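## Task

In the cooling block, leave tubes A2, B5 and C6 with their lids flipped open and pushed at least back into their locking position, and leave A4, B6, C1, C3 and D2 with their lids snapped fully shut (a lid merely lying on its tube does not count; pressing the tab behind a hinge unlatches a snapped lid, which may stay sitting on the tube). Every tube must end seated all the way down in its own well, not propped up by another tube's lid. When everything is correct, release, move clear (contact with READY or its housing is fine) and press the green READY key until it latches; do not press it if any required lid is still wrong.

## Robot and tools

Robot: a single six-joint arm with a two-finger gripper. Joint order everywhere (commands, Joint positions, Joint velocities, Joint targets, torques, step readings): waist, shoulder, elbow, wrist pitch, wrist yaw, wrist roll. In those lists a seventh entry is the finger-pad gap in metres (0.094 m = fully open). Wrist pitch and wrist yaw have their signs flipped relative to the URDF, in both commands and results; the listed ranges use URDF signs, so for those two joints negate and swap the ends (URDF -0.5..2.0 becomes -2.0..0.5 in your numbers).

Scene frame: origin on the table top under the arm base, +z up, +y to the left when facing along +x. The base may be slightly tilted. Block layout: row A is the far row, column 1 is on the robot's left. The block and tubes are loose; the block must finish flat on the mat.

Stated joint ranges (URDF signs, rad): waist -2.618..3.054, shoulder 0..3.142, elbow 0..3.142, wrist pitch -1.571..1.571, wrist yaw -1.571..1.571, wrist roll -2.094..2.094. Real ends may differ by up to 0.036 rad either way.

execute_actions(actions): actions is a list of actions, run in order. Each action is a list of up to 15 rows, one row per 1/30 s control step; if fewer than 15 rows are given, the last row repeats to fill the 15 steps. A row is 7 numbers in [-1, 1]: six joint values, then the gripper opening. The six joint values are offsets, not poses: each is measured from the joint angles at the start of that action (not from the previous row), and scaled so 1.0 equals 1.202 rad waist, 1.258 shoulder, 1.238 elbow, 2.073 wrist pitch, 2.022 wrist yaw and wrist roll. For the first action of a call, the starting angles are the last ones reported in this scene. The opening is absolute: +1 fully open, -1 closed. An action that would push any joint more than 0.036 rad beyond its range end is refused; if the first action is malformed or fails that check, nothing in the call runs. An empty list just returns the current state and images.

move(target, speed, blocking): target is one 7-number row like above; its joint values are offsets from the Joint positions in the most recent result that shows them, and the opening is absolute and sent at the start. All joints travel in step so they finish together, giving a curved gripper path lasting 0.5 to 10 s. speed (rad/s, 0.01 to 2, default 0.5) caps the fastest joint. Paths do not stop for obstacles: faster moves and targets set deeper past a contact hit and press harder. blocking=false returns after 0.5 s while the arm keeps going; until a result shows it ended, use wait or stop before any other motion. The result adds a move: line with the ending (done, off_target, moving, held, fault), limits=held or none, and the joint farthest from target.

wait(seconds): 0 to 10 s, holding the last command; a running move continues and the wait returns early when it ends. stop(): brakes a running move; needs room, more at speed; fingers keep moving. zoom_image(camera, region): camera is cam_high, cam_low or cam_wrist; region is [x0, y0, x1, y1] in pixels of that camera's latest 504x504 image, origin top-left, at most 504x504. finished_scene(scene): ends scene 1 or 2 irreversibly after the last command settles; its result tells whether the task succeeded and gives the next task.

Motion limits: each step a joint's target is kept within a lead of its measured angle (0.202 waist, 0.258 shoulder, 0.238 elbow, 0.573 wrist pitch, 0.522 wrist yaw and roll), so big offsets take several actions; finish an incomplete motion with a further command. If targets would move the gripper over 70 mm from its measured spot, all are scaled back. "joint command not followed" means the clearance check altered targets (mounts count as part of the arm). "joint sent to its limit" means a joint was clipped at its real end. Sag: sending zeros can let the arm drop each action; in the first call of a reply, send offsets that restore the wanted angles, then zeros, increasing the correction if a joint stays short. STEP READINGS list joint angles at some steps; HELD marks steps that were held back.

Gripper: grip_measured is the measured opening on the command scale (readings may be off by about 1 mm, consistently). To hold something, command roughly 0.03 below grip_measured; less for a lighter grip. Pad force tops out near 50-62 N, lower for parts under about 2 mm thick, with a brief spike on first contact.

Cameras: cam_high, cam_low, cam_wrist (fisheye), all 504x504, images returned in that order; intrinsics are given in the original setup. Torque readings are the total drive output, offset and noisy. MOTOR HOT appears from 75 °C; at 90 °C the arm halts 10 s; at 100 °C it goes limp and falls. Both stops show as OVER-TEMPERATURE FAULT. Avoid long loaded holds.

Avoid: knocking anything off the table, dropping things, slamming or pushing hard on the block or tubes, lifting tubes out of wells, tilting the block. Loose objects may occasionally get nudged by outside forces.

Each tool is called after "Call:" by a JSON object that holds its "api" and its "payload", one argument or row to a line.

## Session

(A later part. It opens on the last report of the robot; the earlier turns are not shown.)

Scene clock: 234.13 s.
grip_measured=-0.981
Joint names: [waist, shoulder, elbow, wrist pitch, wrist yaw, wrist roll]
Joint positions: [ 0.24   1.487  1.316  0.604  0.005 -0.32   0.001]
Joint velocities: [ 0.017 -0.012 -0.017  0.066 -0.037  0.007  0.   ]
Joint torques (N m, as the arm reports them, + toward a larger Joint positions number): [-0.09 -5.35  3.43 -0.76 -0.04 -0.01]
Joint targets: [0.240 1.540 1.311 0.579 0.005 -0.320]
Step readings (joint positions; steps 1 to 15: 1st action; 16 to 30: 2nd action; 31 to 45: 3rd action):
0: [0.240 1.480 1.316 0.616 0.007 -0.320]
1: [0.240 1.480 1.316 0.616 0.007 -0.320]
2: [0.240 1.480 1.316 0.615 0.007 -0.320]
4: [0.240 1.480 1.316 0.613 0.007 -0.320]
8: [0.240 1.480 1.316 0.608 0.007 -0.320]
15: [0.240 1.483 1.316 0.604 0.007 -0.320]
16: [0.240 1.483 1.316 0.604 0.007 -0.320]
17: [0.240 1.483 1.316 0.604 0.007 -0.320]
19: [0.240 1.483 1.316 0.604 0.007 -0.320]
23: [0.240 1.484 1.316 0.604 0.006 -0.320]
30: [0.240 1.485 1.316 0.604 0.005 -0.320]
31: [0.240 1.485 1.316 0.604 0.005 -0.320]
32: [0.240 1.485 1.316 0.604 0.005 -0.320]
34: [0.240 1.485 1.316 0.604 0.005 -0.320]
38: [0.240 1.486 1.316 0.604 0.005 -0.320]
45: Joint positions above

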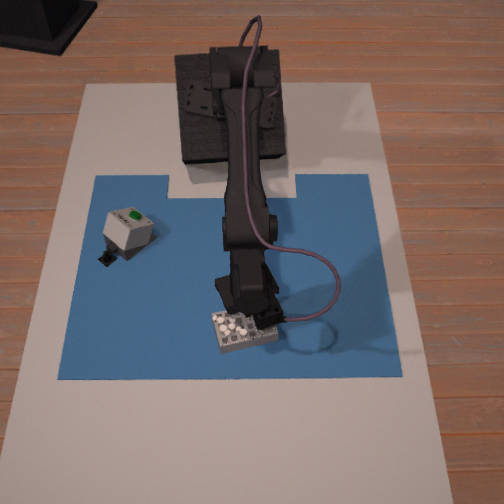

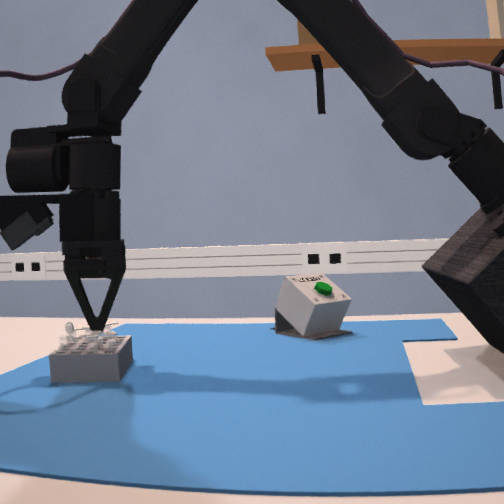

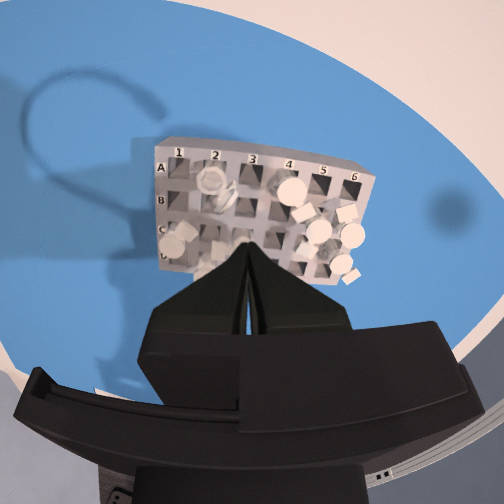

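Call:
{"api": "move", "payload": {
  "target": [0,-0.062,0,0.016,0,0,-1],
  "speed": 0.2
}}

Call:
{"api": "move", "payload": {
  "target": [-0.063,0.074,0.175,0.049,0,-0.611,-0.13],
  "speed": 0.7
}}

Call:
{"api": "zoom_image", "payload": {
  "camera": "cam_wrist",
  "region": [170, 150, 330, 290]
}}

Scene clock: 285.30 s.
grip_measured=-0.981
Joint names: [waist, shoulder, elbow, wrist pitch, wrist yaw, wrist roll]
Joint positions: [ 0.24   1.436  1.316  0.632  0.005 -0.32   0.001]
Joint velocities: [ 0.022 -0.017 -0.007 -0.022 -0.051  0.081 -0.001]
Joint torques (N m, as the arm reports them, + toward a larger Joint positions number): [ -0.08 -11.86   3.96  -0.5   -0.04  -0.01]
Joint targets: [0.240 1.409 1.316 0.637 0.005 -0.320]
move: off_target; limits=none; farthest joint: the shoulder, 0.027 radians from its target (0.078 radians at the start)

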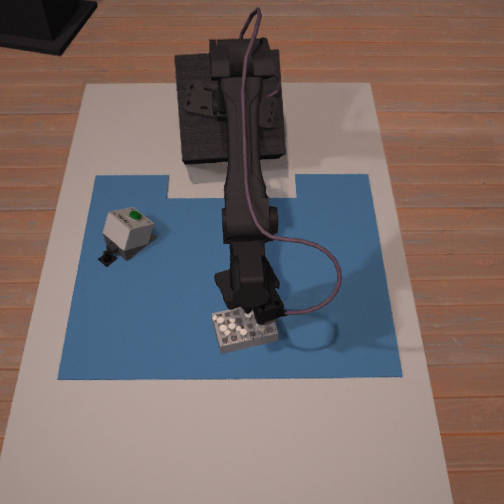

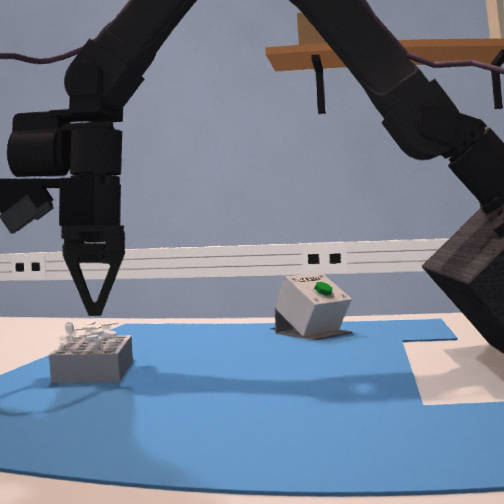

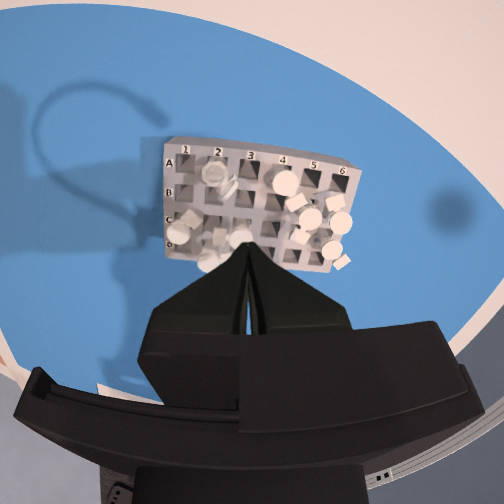

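Scene clock: 287.93 s.
grip_measured=-0.132
Joint names: [waist, shoulder, elbow, wrist pitch, wrist yaw, wrist roll]
Joint positions: [ 0.176  1.533  1.502  0.721  0.002 -1.55   0.041]
Joint velocities: [-0.007  0.012  0.017 -0.022 -0.066 -0.022 -0.   ]
Joint torques (N m, as the arm reports them, + toward a larger Joint positions number): [ -1.54 -10.86   6.38  -0.42  -0.04  -0.06]
Joint targets: [0.164 1.529 1.532 0.734 0.005 -1.555]
move: off_target; limits=none; farthest joint: the elbow, 0.031 radians from its target (0.217 radians at the start)

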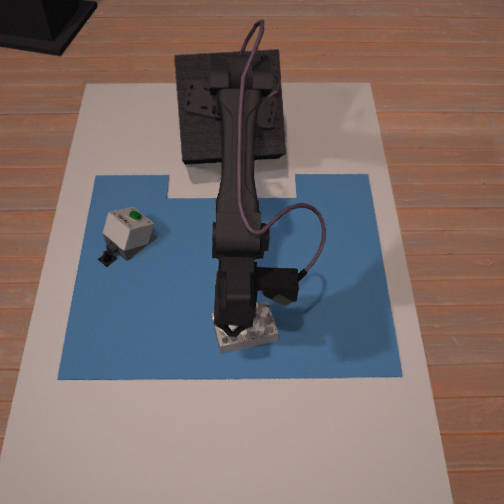

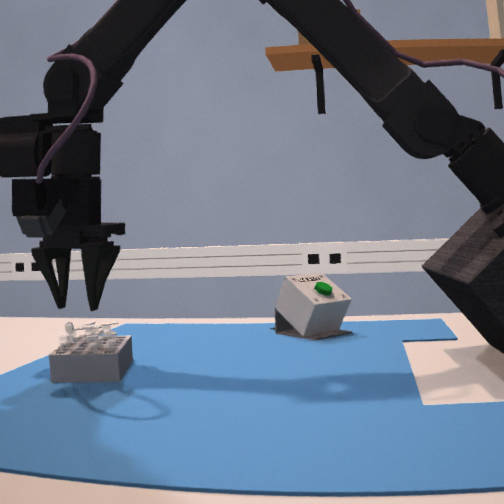

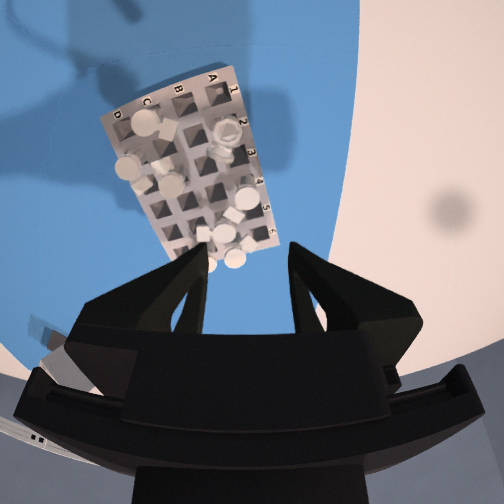

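Region (170, 150, 330, 290) of cam_wrist's 504x504 image, scaled by 3.150, with more detail than that image has; it fills the top 441 rows of this view, and the rest is white.

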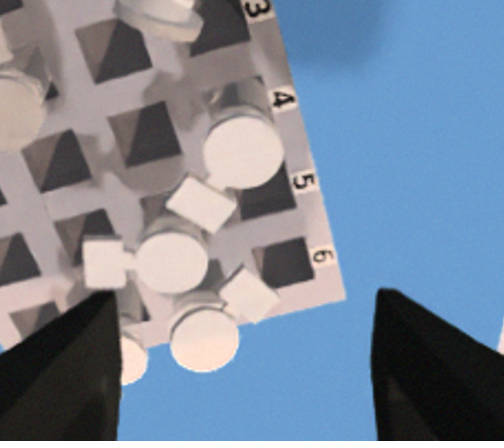

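Call:
{"api": "move", "payload": {
  "target": [-0.003,0.033,0.008,-0.015,0.002,0,-0.13],
  "speed": 0.1
}}

Call:
{"api": "zoom_image", "payload": {
  "camera": "cam_wrist",
  "region": [170, 170, 330, 310]
}}

Scene clock: 301.90 s.
grip_measured=-0.132
Joint names: [waist, shoulder, elbow, wrist pitch, wrist yaw, wrist roll]
Joint positions: [ 0.176  1.582  1.502  0.699  0.002 -1.55   0.041]
Joint velocities: [-0.002 -0.002  0.002  0.022 -0.037 -0.037 -0.001]
Joint torques (N m, as the arm reports them, + toward a larger Joint positions number): [ -0.82 -11.2    4.7   -0.6   -0.02   0.  ]
Joint targets: [0.172 1.575 1.512 0.689 0.006 -1.550]
move: done; limits=none; farthest joint: the elbow, 0.010 radians from its target (0.010 radians at the start)

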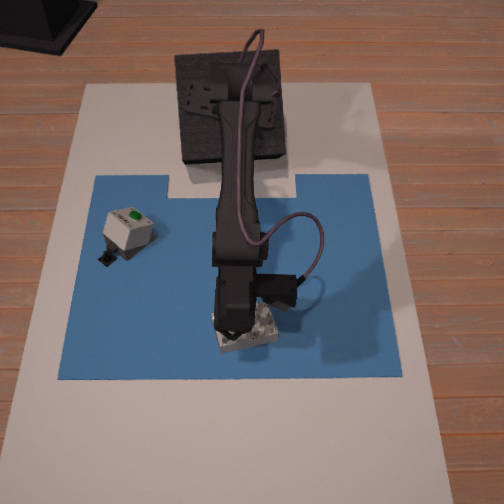

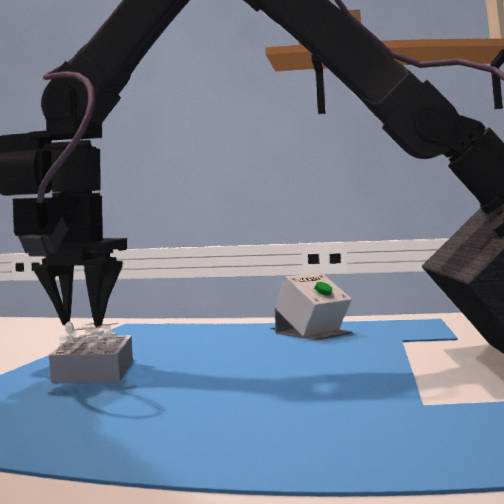

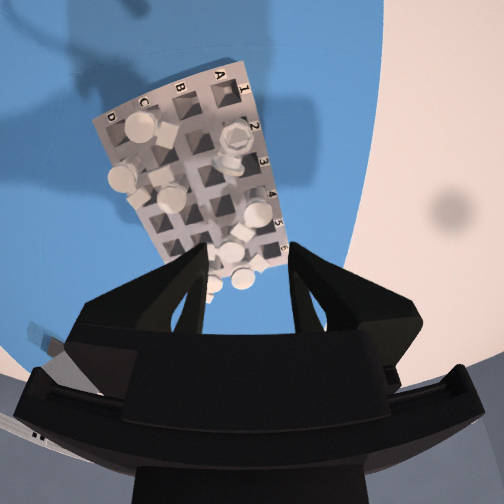

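Region (170, 170, 330, 310) of cam_wrist's 504x504 image, scaled by 3.150, with more detail than that image has; it fills the top 441 rows of this view, and the rest is white.

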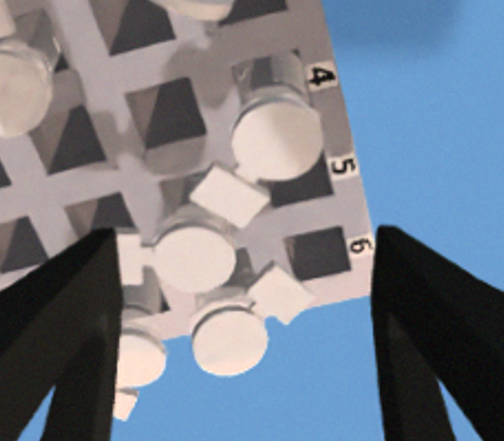

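Call:
{"api": "execute_actions", "payload": {
  "actions": [
    [[0,-0.005,0.004,-0.005,0.002,0,-0.13],[0,-0.004,0.004,-0.005,0.002,0,-0.13],[0,-0.003,0.003,-0.006,0.002,0,-0.13],[0,-0.002,0.003,-0.006,0.002,0,-0.13],[0,-0.001,0.002,-0.006,0.002,0,-0.13],[0,0,0.002,-0.007,0.002,0,-0.13],[0,0.001,0.001,-0.007,0.002,0,-0.13],[0,0.002,0.001,-0.007,0.002,0,-0.13],[0,0.004,0,-0.007,0.002,0,-0.13],[0,0.006,0,-0.007,0.002,0,-0.13],[0,0.008,-0.001,-0.007,0.002,0,-0.13]],
    [[0,0.003,-0.004,-0.005,0.002,0,-0.13],[0,0.005,-0.004,-0.005,0.002,0,-0.13],[0,0.007,-0.004,-0.005,0.002,0,-0.13],[0,0.009,-0.004,-0.006,0.002,0,-0.13],[0,0.011,-0.004,-0.006,0.002,0,-0.13],[0,0.013,-0.004,-0.006,0.002,0,-0.13],[0,0.015,-0.004,-0.007,0.002,0,-0.13],[0,0.017,-0.004,-0.007,0.002,0,-0.13],[0,0.019,-0.004,-0.007,0.002,0,-0.13],[0,0.021,-0.004,-0.008,0.002,0,-0.13]]
  ]
}}

Call:
{"api": "zoom_image", "payload": {
  "camera": "cam_wrist",
  "region": [170, 170, 330, 310]
}}

Scene clock: 317.80 s.
grip_measured=-0.132
Joint names: [waist, shoulder, elbow, wrist pitch, wrist yaw, wrist roll]
Joint positions: [ 0.176  1.586  1.502  0.695  0.002 -1.55   0.041]
Joint velocities: [ 0.002 -0.012 -0.017 -0.037  0.007 -0.007 -0.   ]
Joint torques (N m, as the arm reports them, + toward a larger Joint positions number): [-0.46 -8.59  3.61 -0.66 -0.02 -0.01]
Joint targets: [0.176 1.611 1.497 0.679 0.006 -1.550]
Step readings (joint positions; steps 1 to 15: 1st action; 16 to 30: 2nd action):
0: [0.176 1.582 1.502 0.699 0.002 -1.550]
1: [0.176 1.582 1.502 0.699 0.002 -1.550]
2: [0.176 1.582 1.502 0.699 0.002 -1.550]
4: [0.176 1.582 1.502 0.698 0.002 -1.550]
8: [0.176 1.583 1.502 0.696 0.002 -1.550]
15: [0.176 1.585 1.502 0.695 0.002 -1.550]
16: [0.176 1.585 1.502 0.695 0.002 -1.550]
17: [0.176 1.585 1.502 0.695 0.002 -1.550]
19: [0.176 1.585 1.502 0.695 0.002 -1.550]
23: [0.176 1.586 1.502 0.695 0.002 -1.550]
30: Joint positions above

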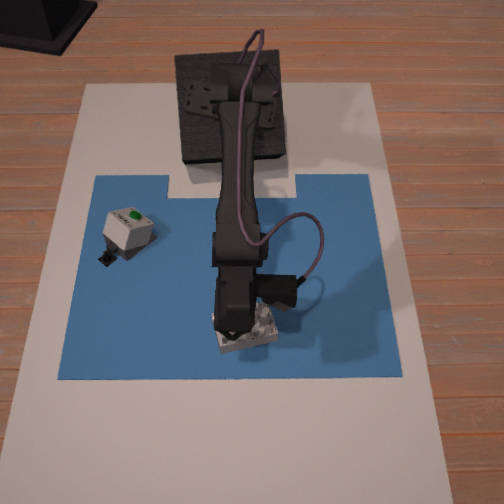

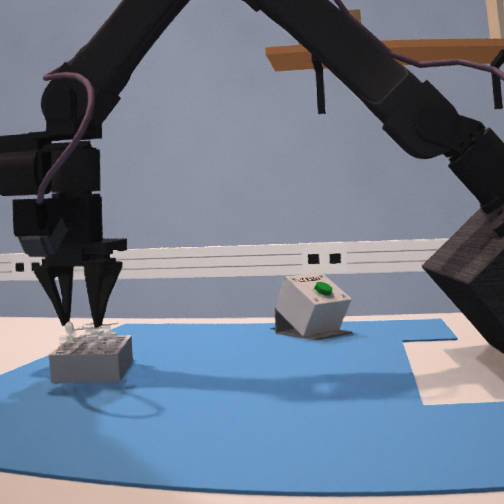

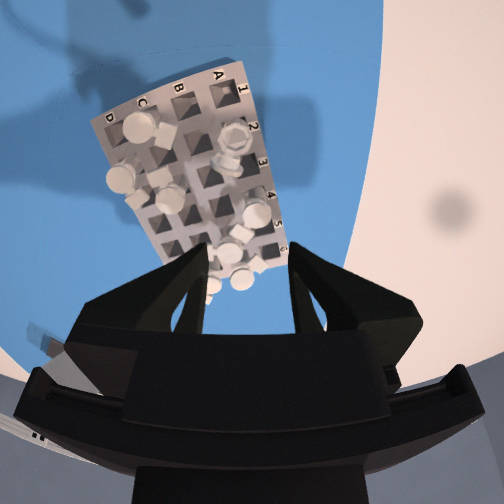

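Region (170, 170, 330, 310) of cam_wrist's 504x504 image, scaled by 3.150, with more detail than that image has; it fills the top 441 rows of this view, and the rest is white.

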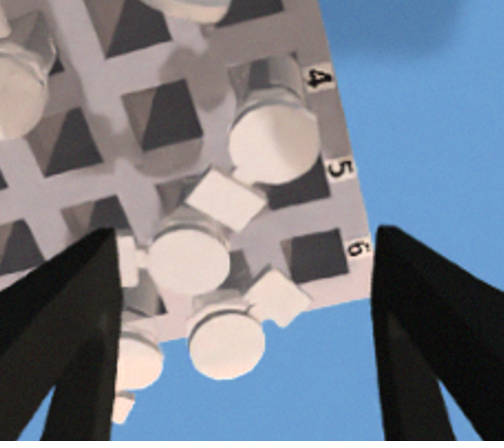

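Call:
{"api": "execute_actions", "payload": {
  "actions": [
    [[0,0.012,-0.002,0,0.002,0,-0.13],[0,0.004,0,0,0.002,0,-0.13],[0,-0.004,0,0,0.002,0,-0.13],[0,-0.012,0,0,0.002,0,-0.13],[0,-0.018,0,0,0.002,0,-0.13],[0,-0.022,0,0,0.002,0,-0.13],[0,-0.024,0,0,0.002,0,-0.12],[0,-0.024,0,0,0.002,0,-0.11],[0,-0.024,0,0,0.002,0,-0.10],[0,-0.024,0,0,0.002,0,-0.09],[0,-0.024,0,0,0.002,0,-0.08],[0,-0.024,0,0,0.002,0,-0.07],[0,-0.024,0,0,0.002,0,-0.06],[0,-0.024,0,0,0.002,0,-0.05]],
    [[0,-0.010,-0.002,-0.002,0.002,0,-0.05],[0,-0.006,-0.002,-0.002,0.002,0,-0.05],[0,-0.003,-0.003,-0.002,0.002,0,-0.05],[0,0,-0.004,-0.002,0.002,0,-0.05],[0,0.003,-0.004,-0.003,0.002,0,-0.05],[0,0.006,-0.004,-0.003,0.002,0,-0.05],[0,0.009,-0.004,-0.004,0.002,0,-0.05],[0,0.012,-0.004,-0.004,0.002,0,-0.05],[0,0.015,-0.004,-0.005,0.002,0,-0.05],[0,0.018,-0.004,-0.006,0.002,0,-0.05],[0,0.021,-0.004,-0.007,0.002,0,-0.05]]
  ]
}}

Call:
{"api": "zoom_image", "payload": {
  "camera": "cam_wrist",
  "region": [170, 170, 330, 310]
}}

Scene clock: 329.70 s.
grip_measured=-0.052
Joint names: [waist, shoulder, elbow, wrist pitch, wrist yaw, wrist roll]
Joint positions: [ 0.176  1.587  1.502  0.696  0.002 -1.55   0.045]
Joint velocities: [-0.007  0.022 -0.012  0.007  0.022  0.066  0.001]
Joint torques (N m, as the arm reports them, + toward a larger Joint positions number): [-0.45 -8.8   3.63 -0.65 -0.03 -0.01]
Joint targets: [0.176 1.610 1.497 0.681 0.006 -1.550]
Step readings (joint positions; steps 1 to 15: 1st action; 16 to 30: 2nd action):
0: [0.176 1.586 1.502 0.695 0.002 -1.550]
1: [0.176 1.586 1.502 0.696 0.002 -1.550]
2: [0.176 1.586 1.502 0.696 0.002 -1.550]
4: [0.176 1.586 1.502 0.696 0.002 -1.550]
8: [0.176 1.584 1.502 0.696 0.002 -1.550]
15: [0.176 1.584 1.502 0.696 0.002 -1.550]
16: [0.176 1.584 1.502 0.696 0.002 -1.550]
17: [0.176 1.584 1.502 0.696 0.002 -1.550]
19: [0.176 1.584 1.502 0.696 0.002 -1.550]
23: [0.176 1.586 1.502 0.696 0.002 -1.550]
30: Joint positions above

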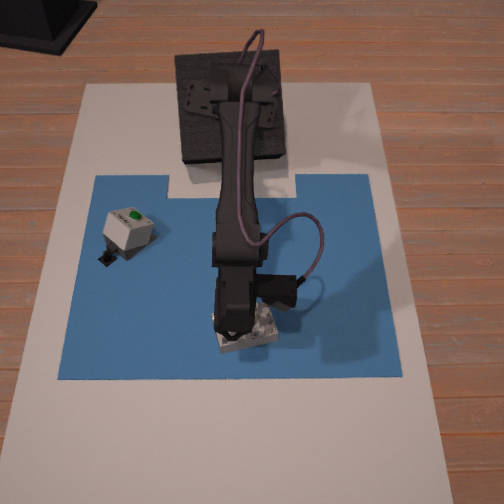

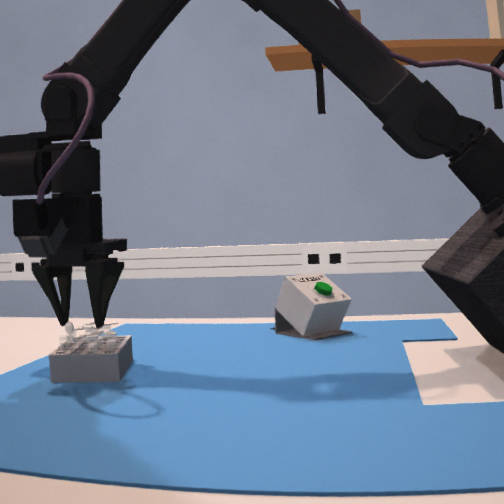

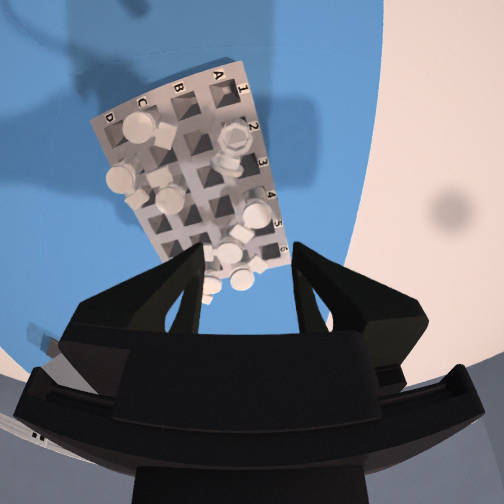

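Region (170, 170, 330, 310) of cam_wrist's 504x504 image, scaled by 3.150, with more detail than that image has; it fills the top 441 rows of this view, and the rest is white.

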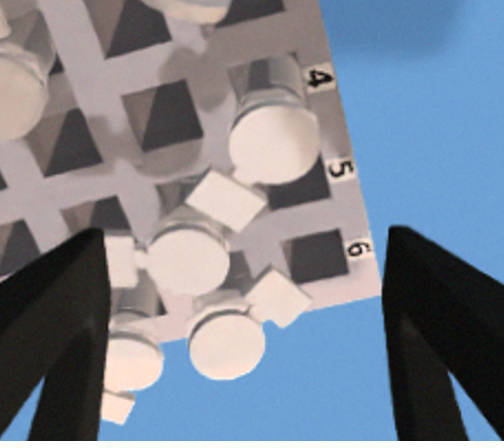

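Call:
{"api": "execute_actions", "payload": {
  "actions": [
    [[0,0.019,-0.004,-0.007,0.002,0,-0.05],[0,0.020,-0.004,-0.007,0.002,0,-0.05],[0,0.021,-0.004,-0.007,0.002,0,-0.05],[0,0.022,-0.004,-0.007,0.002,0,-0.05],[0,0.023,-0.004,-0.007,0.002,0,-0.05],[0,0.024,-0.004,-0.008,0.002,0,-0.05],[0,0.025,-0.004,-0.008,0.002,0,-0.05],[0,0.026,-0.004,-0.008,0.002,0,-0.05],[0,0.027,-0.004,-0.008,0.002,0,-0.05],[0,0.028,-0.004,-0.008,0.002,0,-0.05],[0,0.029,-0.004,-0.008,0.002,0,-0.05],[0,0.030,-0.004,-0.008,0.002,0,-0.05],[0,0.031,-0.004,-0.008,0.002,0,-0.05],[0,0.032,-0.004,-0.008,0.002,0,-0.05]]
  ]
}}

Call:
{"api": "zoom_image", "payload": {
  "camera": "cam_wrist",
  "region": [170, 170, 330, 310]
}}

Scene clock: 335.27 s.
grip_measured=-0.052
Joint names: [waist, shoulder, elbow, wrist pitch, wrist yaw, wrist roll]
Joint positions: [ 0.176  1.588  1.502  0.696  0.002 -1.55   0.045]
Joint velocities: [-0.007 -0.002 -0.012  0.037 -0.037  0.022 -0.001]
Joint torques (N m, as the arm reports them, + toward a larger Joint positions number): [-0.48 -7.44  3.62 -0.66 -0.03 -0.01]
Joint targets: [0.176 1.628 1.497 0.679 0.006 -1.550]
Step readings (joint positions):
0: [0.176 1.587 1.502 0.696 0.002 -1.550]
1: [0.176 1.587 1.502 0.696 0.002 -1.550]
2: [0.176 1.587 1.502 0.696 0.002 -1.550]
4: [0.176 1.587 1.502 0.696 0.002 -1.550]
8: [0.176 1.588 1.502 0.696 0.002 -1.550]
15: Joint positions above

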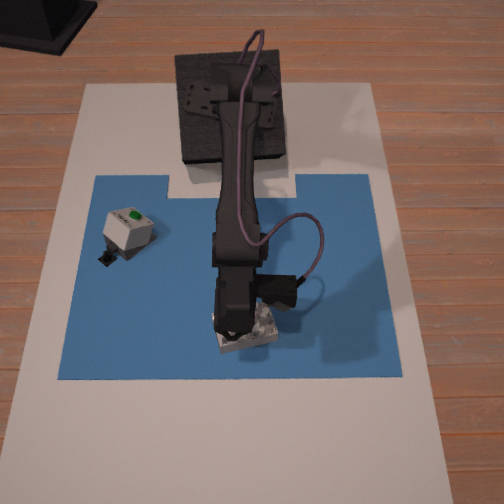

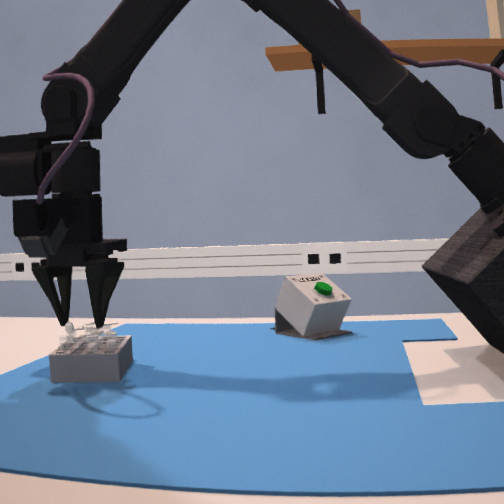

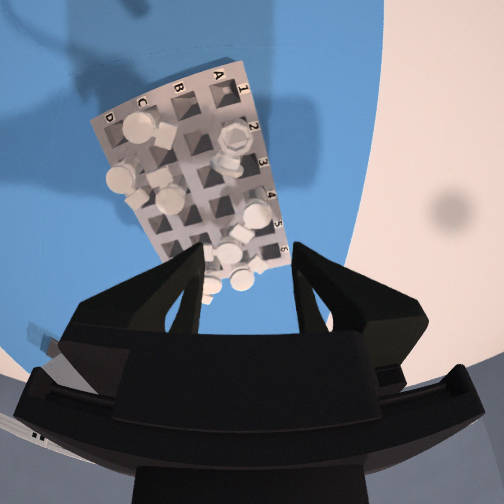

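Region (170, 170, 330, 310) of cam_wrist's 504x504 image, scaled by 3.150, with more detail than that image has; it fills the top 441 rows of this view, and the rest is white.

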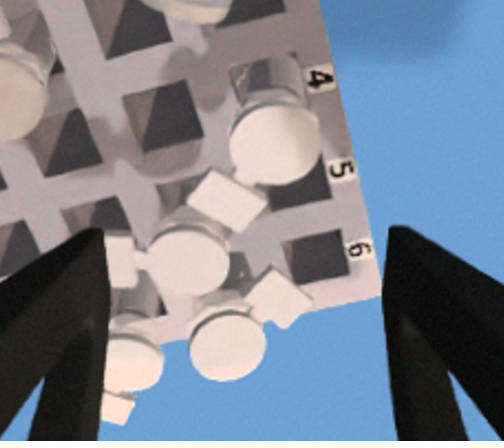

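Call:
{"api": "execute_actions", "payload": {
  "actions": [
    [[0,0.033,-0.006,-0.008,0.002,0,-0.05],[0,0.035,-0.006,-0.008,0.002,0,-0.05],[0,0.037,-0.006,-0.008,0.002,0,-0.05],[0,0.039,-0.006,-0.008,0.002,0,-0.05],[0,0.041,-0.006,-0.008,0.002,0,-0.05],[0,0.043,-0.006,-0.008,0.002,0,-0.05],[0,0.045,-0.006,-0.008,0.002,0,-0.05],[0,0.046,-0.006,-0.008,0.002,0,-0.05],[0,0.046,-0.006,-0.008,0.002,0,-0.05],[0,0.046,-0.006,-0.008,0.002,0,-0.05],[0,0.030,-0.004,-0.008,0.002,0,-0.05],[0,0.015,-0.004,-0.008,0.002,0,-0.05]]
  ]
}}

Call:
{"api": "zoom_image", "payload": {
  "camera": "cam_wrist",
  "region": [170, 170, 330, 310]
}}

Scene clock: 341.33 s.
grip_measured=-0.051
Joint names: [waist, shoulder, elbow, wrist pitch, wrist yaw, wrist roll]
Joint positions: [ 0.176  1.621  1.502  0.679  0.001 -1.55   0.045]
Joint velocities: [-0.007 -0.007  0.002  0.11   0.022 -0.066 -0.001]
Joint torques (N m, as the arm reports them, + toward a larger Joint positions number): [ -0.52 -11.92   3.48  -0.47  -0.01  -0.01]
Joint targets: [0.176 1.607 1.497 0.679 0.006 -1.550]
Step readings (joint positions):
0: [0.176 1.588 1.502 0.696 0.002 -1.550]
1: [0.176 1.588 1.502 0.696 0.002 -1.550]
2: [0.176 1.589 1.502 0.696 0.002 -1.550]
4: [0.176 1.590 1.502 0.696 0.002 -1.550]
8: [0.176 1.595 1.502 0.692 0.002 -1.550]
15: Joint positions above

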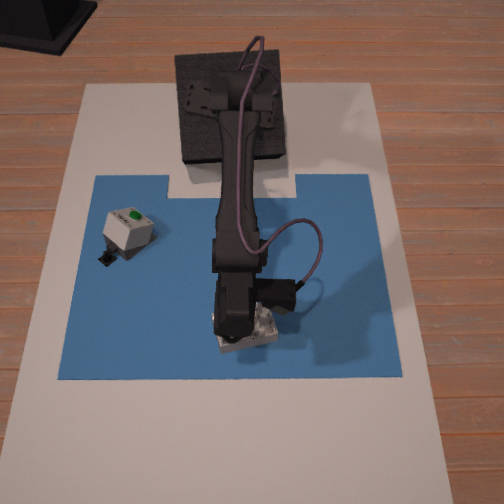

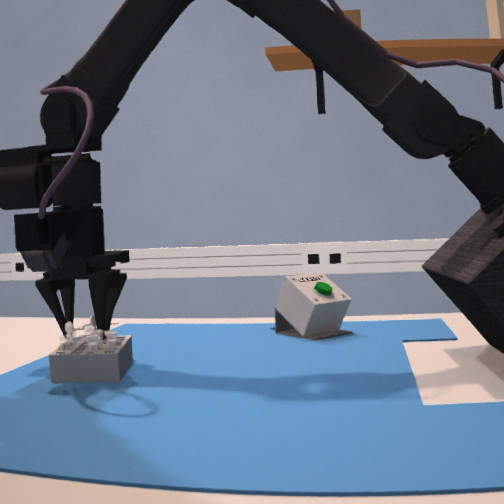

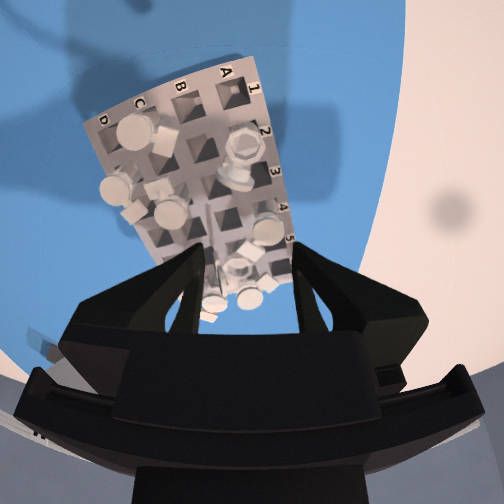

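Region (170, 170, 330, 310) of cam_wrist's 504x504 image, scaled by 3.150, with more detail than that image has; it fills the top 441 rows of this view, and the rest is white.

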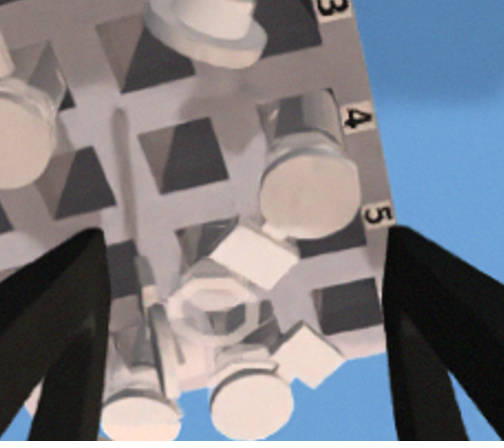

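Call:
{"api": "move", "payload": {
  "target": [0,-0.069,0,0.029,0.002,0,-0.05],
  "speed": 0.15
}}

Call:
{"api": "zoom_image", "payload": {
  "camera": "cam_wrist",
  "region": [170, 170, 330, 310]
}}

Scene clock: 355.03 s.
grip_measured=-0.051
Joint names: [waist, shoulder, elbow, wrist pitch, wrist yaw, wrist roll]
Joint positions: [ 0.176  1.562  1.502  0.724  0.    -1.55   0.045]
Joint velocities: [ 0.002  0.002 -0.007 -0.022 -0.022 -0.007  0.   ]
Joint torques (N m, as the arm reports them, + toward a larger Joint positions number): [ -0.44 -12.88   4.06  -0.38  -0.02   0.  ]
Joint targets: [0.176 1.534 1.502 0.739 0.005 -1.550]
move: off_target; limits=none; farthest joint: the shoulder, 0.028 radians from its target (0.087 radians at the start)

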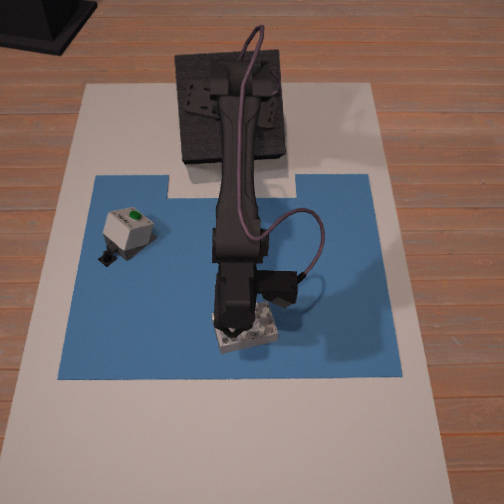

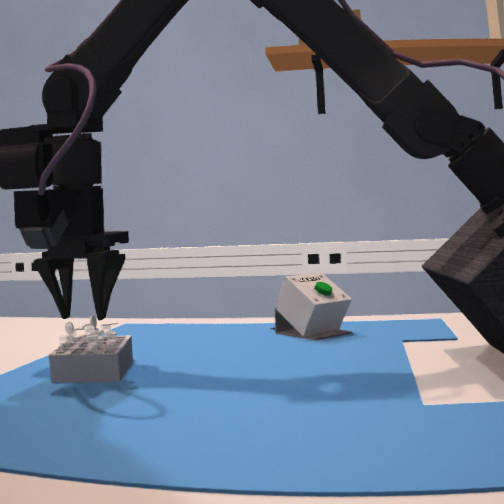

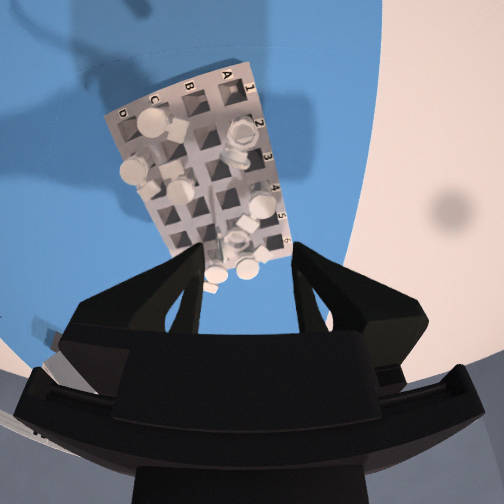

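Region (170, 170, 330, 310) of cam_wrist's 504x504 image, scaled by 3.150, with more detail than that image has; it fills the top 441 rows of this view, and the rest is white.

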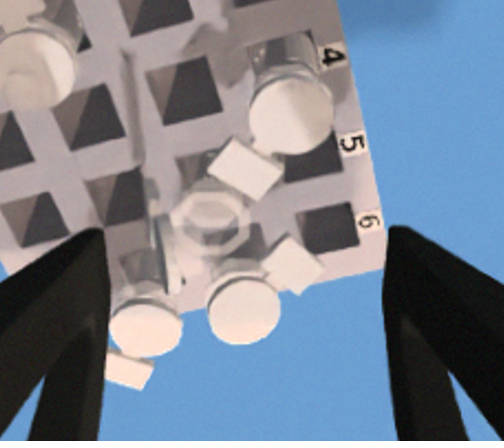

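Call:
{"api": "execute_actions", "payload": {
  "actions": [
    [[0,-0.023,-0.008,-0.005,0.002,0,-0.05],[0,-0.0245,-0.011,-0.006,0.002,0,-0.05],[0,-0.026,-0.014,-0.007,0.002,0,-0.05],[0,-0.0275,-0.017,-0.008,0.002,0,-0.06],[0,-0.029,-0.020,-0.009,0.002,0,-0.08],[0,-0.031,-0.023,-0.010,0.002,0,-0.10],[0,-0.0325,-0.026,-0.011,0.002,0,-0.12],[0,-0.034,-0.029,-0.012,0.002,0,-0.14],[0,-0.0355,-0.032,-0.013,0.002,0,-0.16],[0,-0.037,-0.035,-0.014,0.002,0,-0.18],[0,-0.039,-0.038,-0.015,0.002,0,-0.20],[0,-0.0405,-0.041,-0.016,0.002,0,-0.22],[0,-0.042,-0.045,-0.017,0.002,0,-0.24],[0,-0.044,-0.049,-0.018,0.002,0,-0.26],[0,-0.046,-0.052,-0.019,0.002,0,-0.28]],
    [[0,-0.026,-0.014,-0.007,0.002,0,-0.30],[0,-0.0275,-0.017,-0.008,0.002,0,-0.32],[0,-0.029,-0.020,-0.009,0.002,0,-0.34],[0,-0.031,-0.023,-0.010,0.002,0,-0.36],[0,-0.0325,-0.026,-0.011,0.002,0,-0.38],[0,-0.034,-0.029,-0.012,0.002,0,-0.40],[0,-0.0355,-0.032,-0.013,0.002,0,-0.42],[0,-0.037,-0.035,-0.014,0.002,0,-0.44],[0,-0.039,-0.038,-0.015,0.002,0,-0.46],[0,-0.0405,-0.041,-0.016,0.002,0,-0.48],[0,-0.042,-0.045,-0.017,0.002,0,-0.50],[0,-0.044,-0.049,-0.018,0.002,0,-0.50],[0,-0.046,-0.052,-0.019,0.002,0,-0.50],[0,-0.048,-0.055,-0.020,0.002,0,-0.50],[0,-0.049,-0.057,-0.021,0.002,0,-0.50]]
  ]
}}

Call:
{"api": "wait", "payload": {
  "seconds": 0.3
}}

Call:
{"api": "zoom_image", "payload": {
  "camera": "cam_wrist",
  "region": [170, 170, 330, 310]
}}

Scene clock: 370.07 s.
grip_measured=-0.498
Joint names: [waist, shoulder, elbow, wrist pitch, wrist yaw, wrist roll]
Joint positions: [ 0.176  1.519  1.396  0.677  0.    -1.55   0.024]
Joint velocities: [ 0.012 -0.061 -0.115 -0.051  0.037 -0.066 -0.001]
Joint torques (N m, as the arm reports them, + toward a larger Joint positions number): [ -0.44 -12.81   3.32  -0.55  -0.03  -0.01]
Joint targets: [0.176 1.482 1.382 0.659 0.004 -1.550]
Step readings (joint positions; steps 1 to 15: 1st action; 16 to 30: 2nd action):
0: [0.176 1.562 1.502 0.725 0.000 -1.550]
1: [0.176 1.562 1.502 0.725 0.000 -1.550]
2: [0.176 1.562 1.502 0.724 0.000 -1.550]
4: [0.176 1.562 1.500 0.721 0.000 -1.550]
8: [0.176 1.557 1.481 0.714 0.000 -1.550]
15: [0.176 1.543 1.453 0.703 0.000 -1.550]
16: [0.176 1.542 1.449 0.702 0.000 -1.550]
17: [0.176 1.541 1.446 0.700 0.000 -1.550]
19: [0.176 1.540 1.440 0.697 0.000 -1.550]
23: [0.176 1.535 1.424 0.690 0.000 -1.550]
30: Joint positions above

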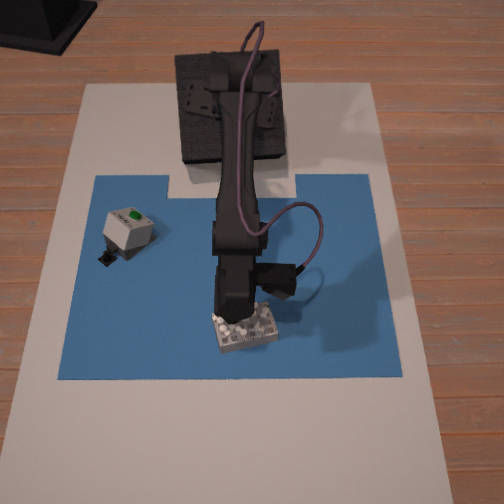

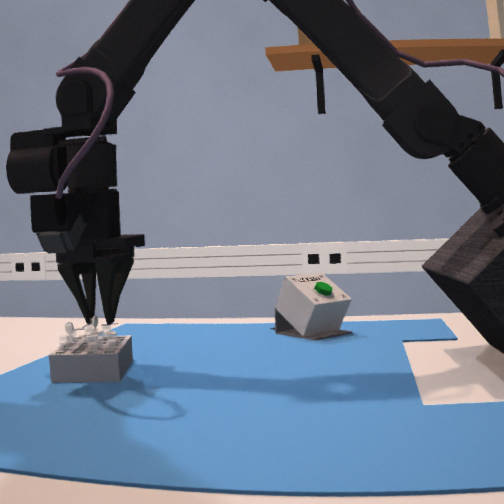

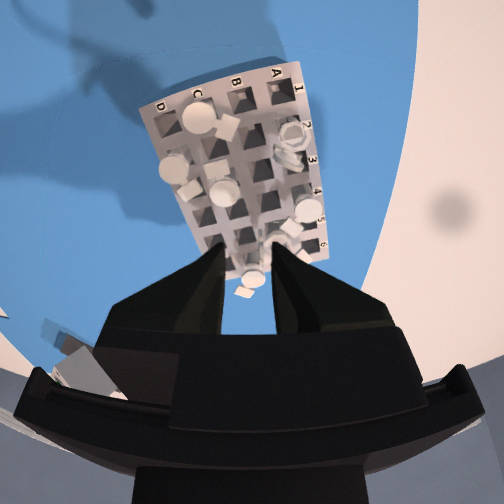

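Scene clock: 370.37 s.
grip_measured=-0.498
Joint names: [waist, shoulder, elbow, wrist pitch, wrist yaw, wrist roll]
Joint positions: [ 0.176  1.515  1.391  0.669  0.    -1.55   0.024]
Joint velocities: [ 0.007 -0.012 -0.022  0.037  0.081  0.022  0.001]
Joint torques (N m, as the arm reports them, + toward a larger Joint positions number): [ -0.43 -12.77   3.23  -0.56  -0.03  -0.01]
Joint targets: [0.176 1.482 1.382 0.659 0.004 -1.550]
wait: 0.30 s; no rest

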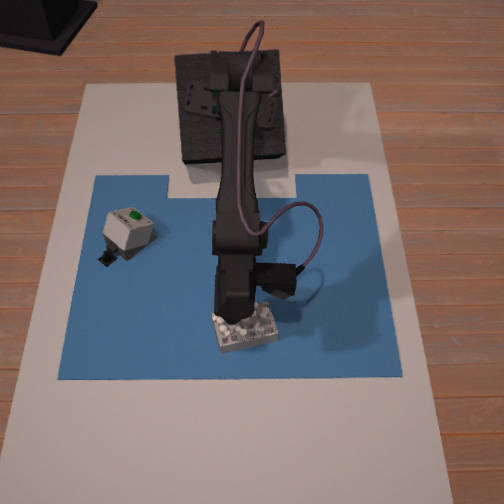

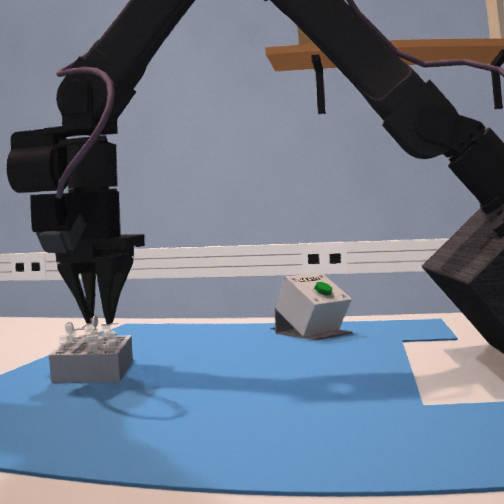

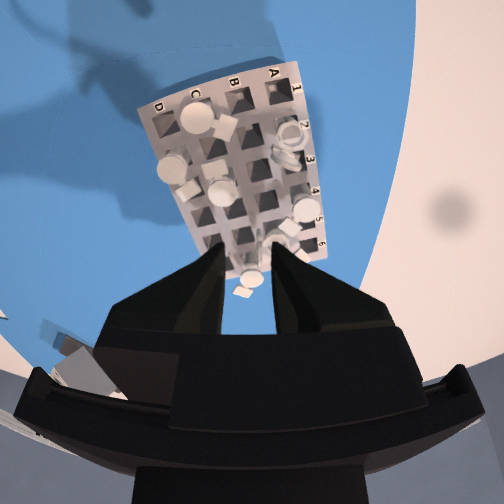

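Region (170, 170, 330, 310) of cam_wrist's 504x504 image, scaled by 3.150, with more detail than that image has; it fills the top 441 rows of this view, and the rest is white.

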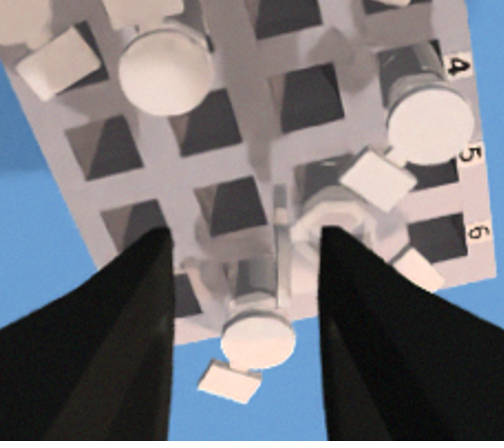

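Call:
{"api": "execute_actions", "payload": {
  "actions": [
    [[0,-0.028,0,0.004,0.002,0,-0.51],[0,-0.029,0,0.005,0.002,0,-0.52],[0,-0.030,0,0.006,0.002,0,-0.53],[0,-0.031,0,0.007,0.002,0,-0.54],[0,-0.032,0,0.008,0.002,0,-0.55],[0,-0.033,0,0.009,0.002,0,-0.56],[0,-0.034,0,0.010,0.002,0,-0.57],[0,-0.034,0,0.011,0.002,0,-0.58],[0,-0.034,0,0.012,0.002,0,-0.59],[0,-0.034,0,0.013,0.002,0,-0.60],[0,-0.034,0,0.014,0.002,0,-0.60]],
    [[0,-0.015,0,0.008,0.002,0,-0.60],[0,-0.015,0,0.010,0.002,0,-0.60],[0,-0.015,0,0.012,0.002,0,-0.60],[0,-0.015,0,0.014,0.002,0,-0.60],[0,-0.015,0,0.016,0.002,0,-0.60],[0,-0.015,0,0.018,0.002,0,-0.60],[0,-0.015,0,0.020,0.002,0,-0.60]]
  ]
}}

Call:
{"api": "zoom_image", "payload": {
  "camera": "cam_wrist",
  "region": [170, 170, 330, 310]
}}

Scene clock: 380.93 s.
grip_measured=-0.598
Joint names: [waist, shoulder, elbow, wrist pitch, wrist yaw, wrist roll]
Joint positions: [ 0.176  1.503  1.391  0.684  0.    -1.55   0.019]
Joint velocities: [ 0.002  0.012 -0.007 -0.051  0.007 -0.022  0.   ]
Joint torques (N m, as the arm reports them, + toward a larger Joint positions number): [ -0.44 -11.53   3.91  -0.18  -0.03  -0.01]
Joint targets: [0.176 1.484 1.391 0.716 0.004 -1.550]
Step readings (joint positions; steps 1 to 15: 1st action; 16 to 30: 2nd action):
0: [0.176 1.515 1.391 0.668 0.000 -1.550]
1: [0.176 1.515 1.391 0.668 0.000 -1.550]
2: [0.176 1.515 1.391 0.668 0.000 -1.550]
4: [0.176 1.515 1.391 0.668 0.000 -1.550]
8: [0.176 1.511 1.391 0.670 0.000 -1.550]
15: [0.176 1.503 1.391 0.674 0.000 -1.550]
16: [0.176 1.503 1.391 0.674 0.000 -1.550]
17: [0.176 1.503 1.391 0.674 0.000 -1.550]
19: [0.176 1.503 1.391 0.675 0.000 -1.550]
23: [0.176 1.503 1.391 0.678 0.000 -1.550]
30: Joint positions above

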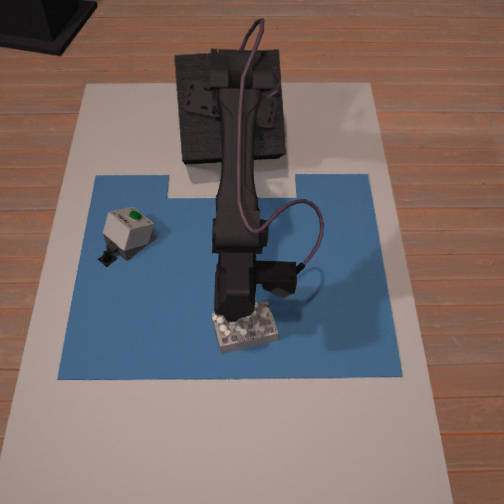

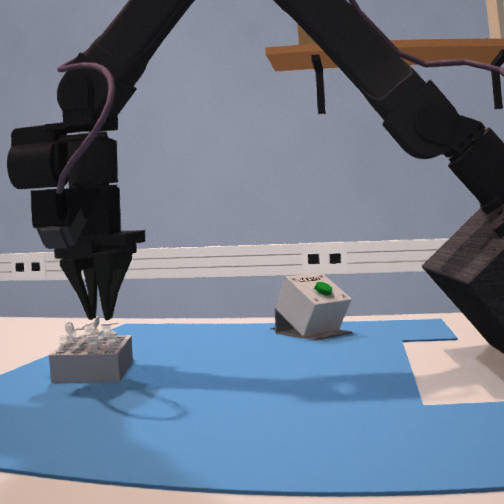

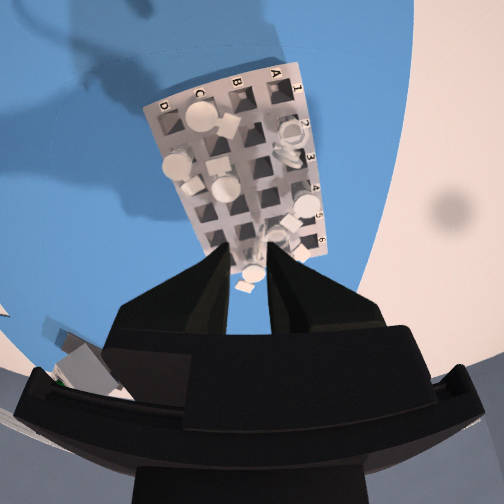

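Region (170, 170, 330, 310) of cam_wrist's 504x504 image, scaled by 3.150, with more detail than that image has; it fills the top 441 rows of this view, and the rest is white.

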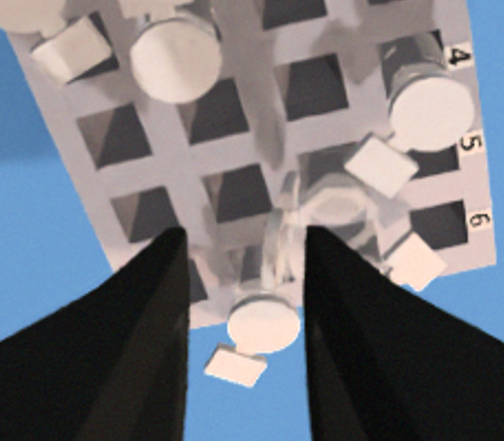

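Call:
{"api": "execute_actions", "payload": {
  "actions": [
    [[0,-0.015,0,0.017,0.002,0,-0.60],[0,-0.015,0,0.018,0.002,0,-0.60],[0,-0.015,0,0.019,0.002,0,-0.60],[0,-0.015,0,0.020,0.002,0,-0.60],[0,-0.015,0,0.021,0.002,0,-0.60],[0,-0.015,0,0.022,0.002,0,-0.60],[0,-0.015,0,0.023,0.002,0,-0.60],[0,-0.015,0,0.024,0.002,0,-0.60],[0,-0.015,0,0.025,0.002,0,-0.60]]
  ]
}}

Call:
{"api": "zoom_image", "payload": {
  "camera": "cam_wrist",
  "region": [170, 170, 330, 310]
}}

Scene clock: 385.03 s.
grip_measured=-0.598
Joint names: [waist, shoulder, elbow, wrist pitch, wrist yaw, wrist roll]
Joint positions: [ 0.176  1.503  1.391  0.685  0.    -1.55   0.019]
Joint velocities: [ 0.002 -0.002 -0.007  0.022 -0.066 -0.022  0.   ]
Joint torques (N m, as the arm reports them, + toward a larger Joint positions number): [ -0.42 -11.55   3.92  -0.01  -0.03  -0.01]
Joint targets: [0.176 1.484 1.391 0.736 0.004 -1.550]
Step readings (joint positions):
0: [0.176 1.503 1.391 0.684 0.000 -1.550]
1: [0.176 1.503 1.391 0.684 0.000 -1.550]
2: [0.176 1.503 1.391 0.684 0.000 -1.550]
4: [0.176 1.503 1.391 0.684 0.000 -1.550]
8: [0.176 1.503 1.391 0.685 0.000 -1.550]
15: Joint positions above

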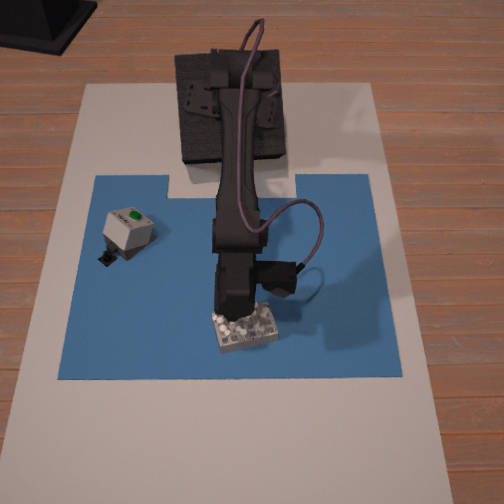

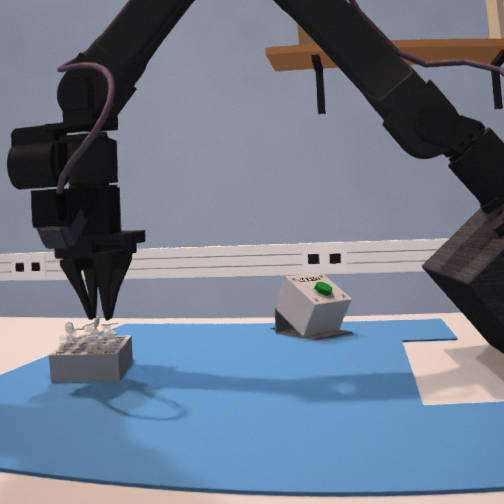

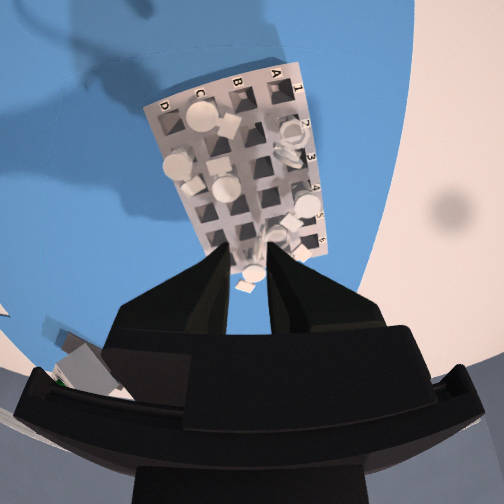

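Region (170, 170, 330, 310) of cam_wrist's 504x504 image, scaled by 3.150, with more detail than that image has; it fills the top 441 rows of this view, and the rest is white.

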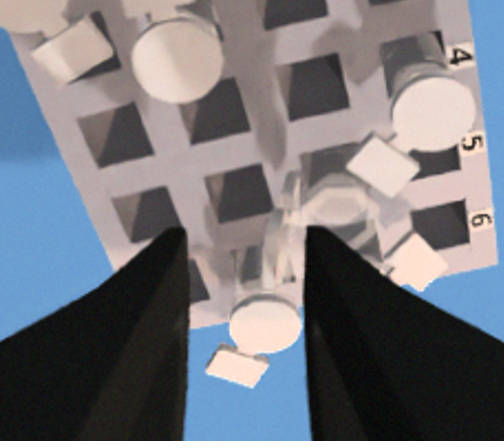

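Call:
{"api": "zoom_image", "payload": {
  "camera": "cam_low",
  "region": [40, 290, 140, 360]
}}

Region (40, 290, 140, 360) of cam_low's 504x504 image, scaled by 5.040, with more detail than that image has; it fills the top 353 rows of this view, and the rest is white.

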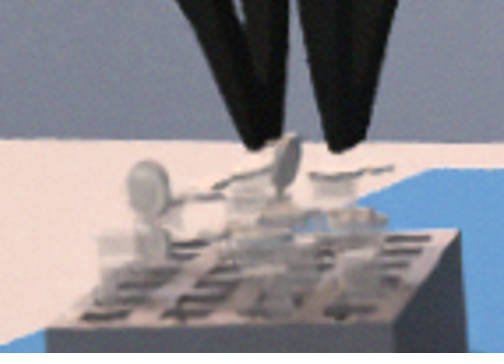

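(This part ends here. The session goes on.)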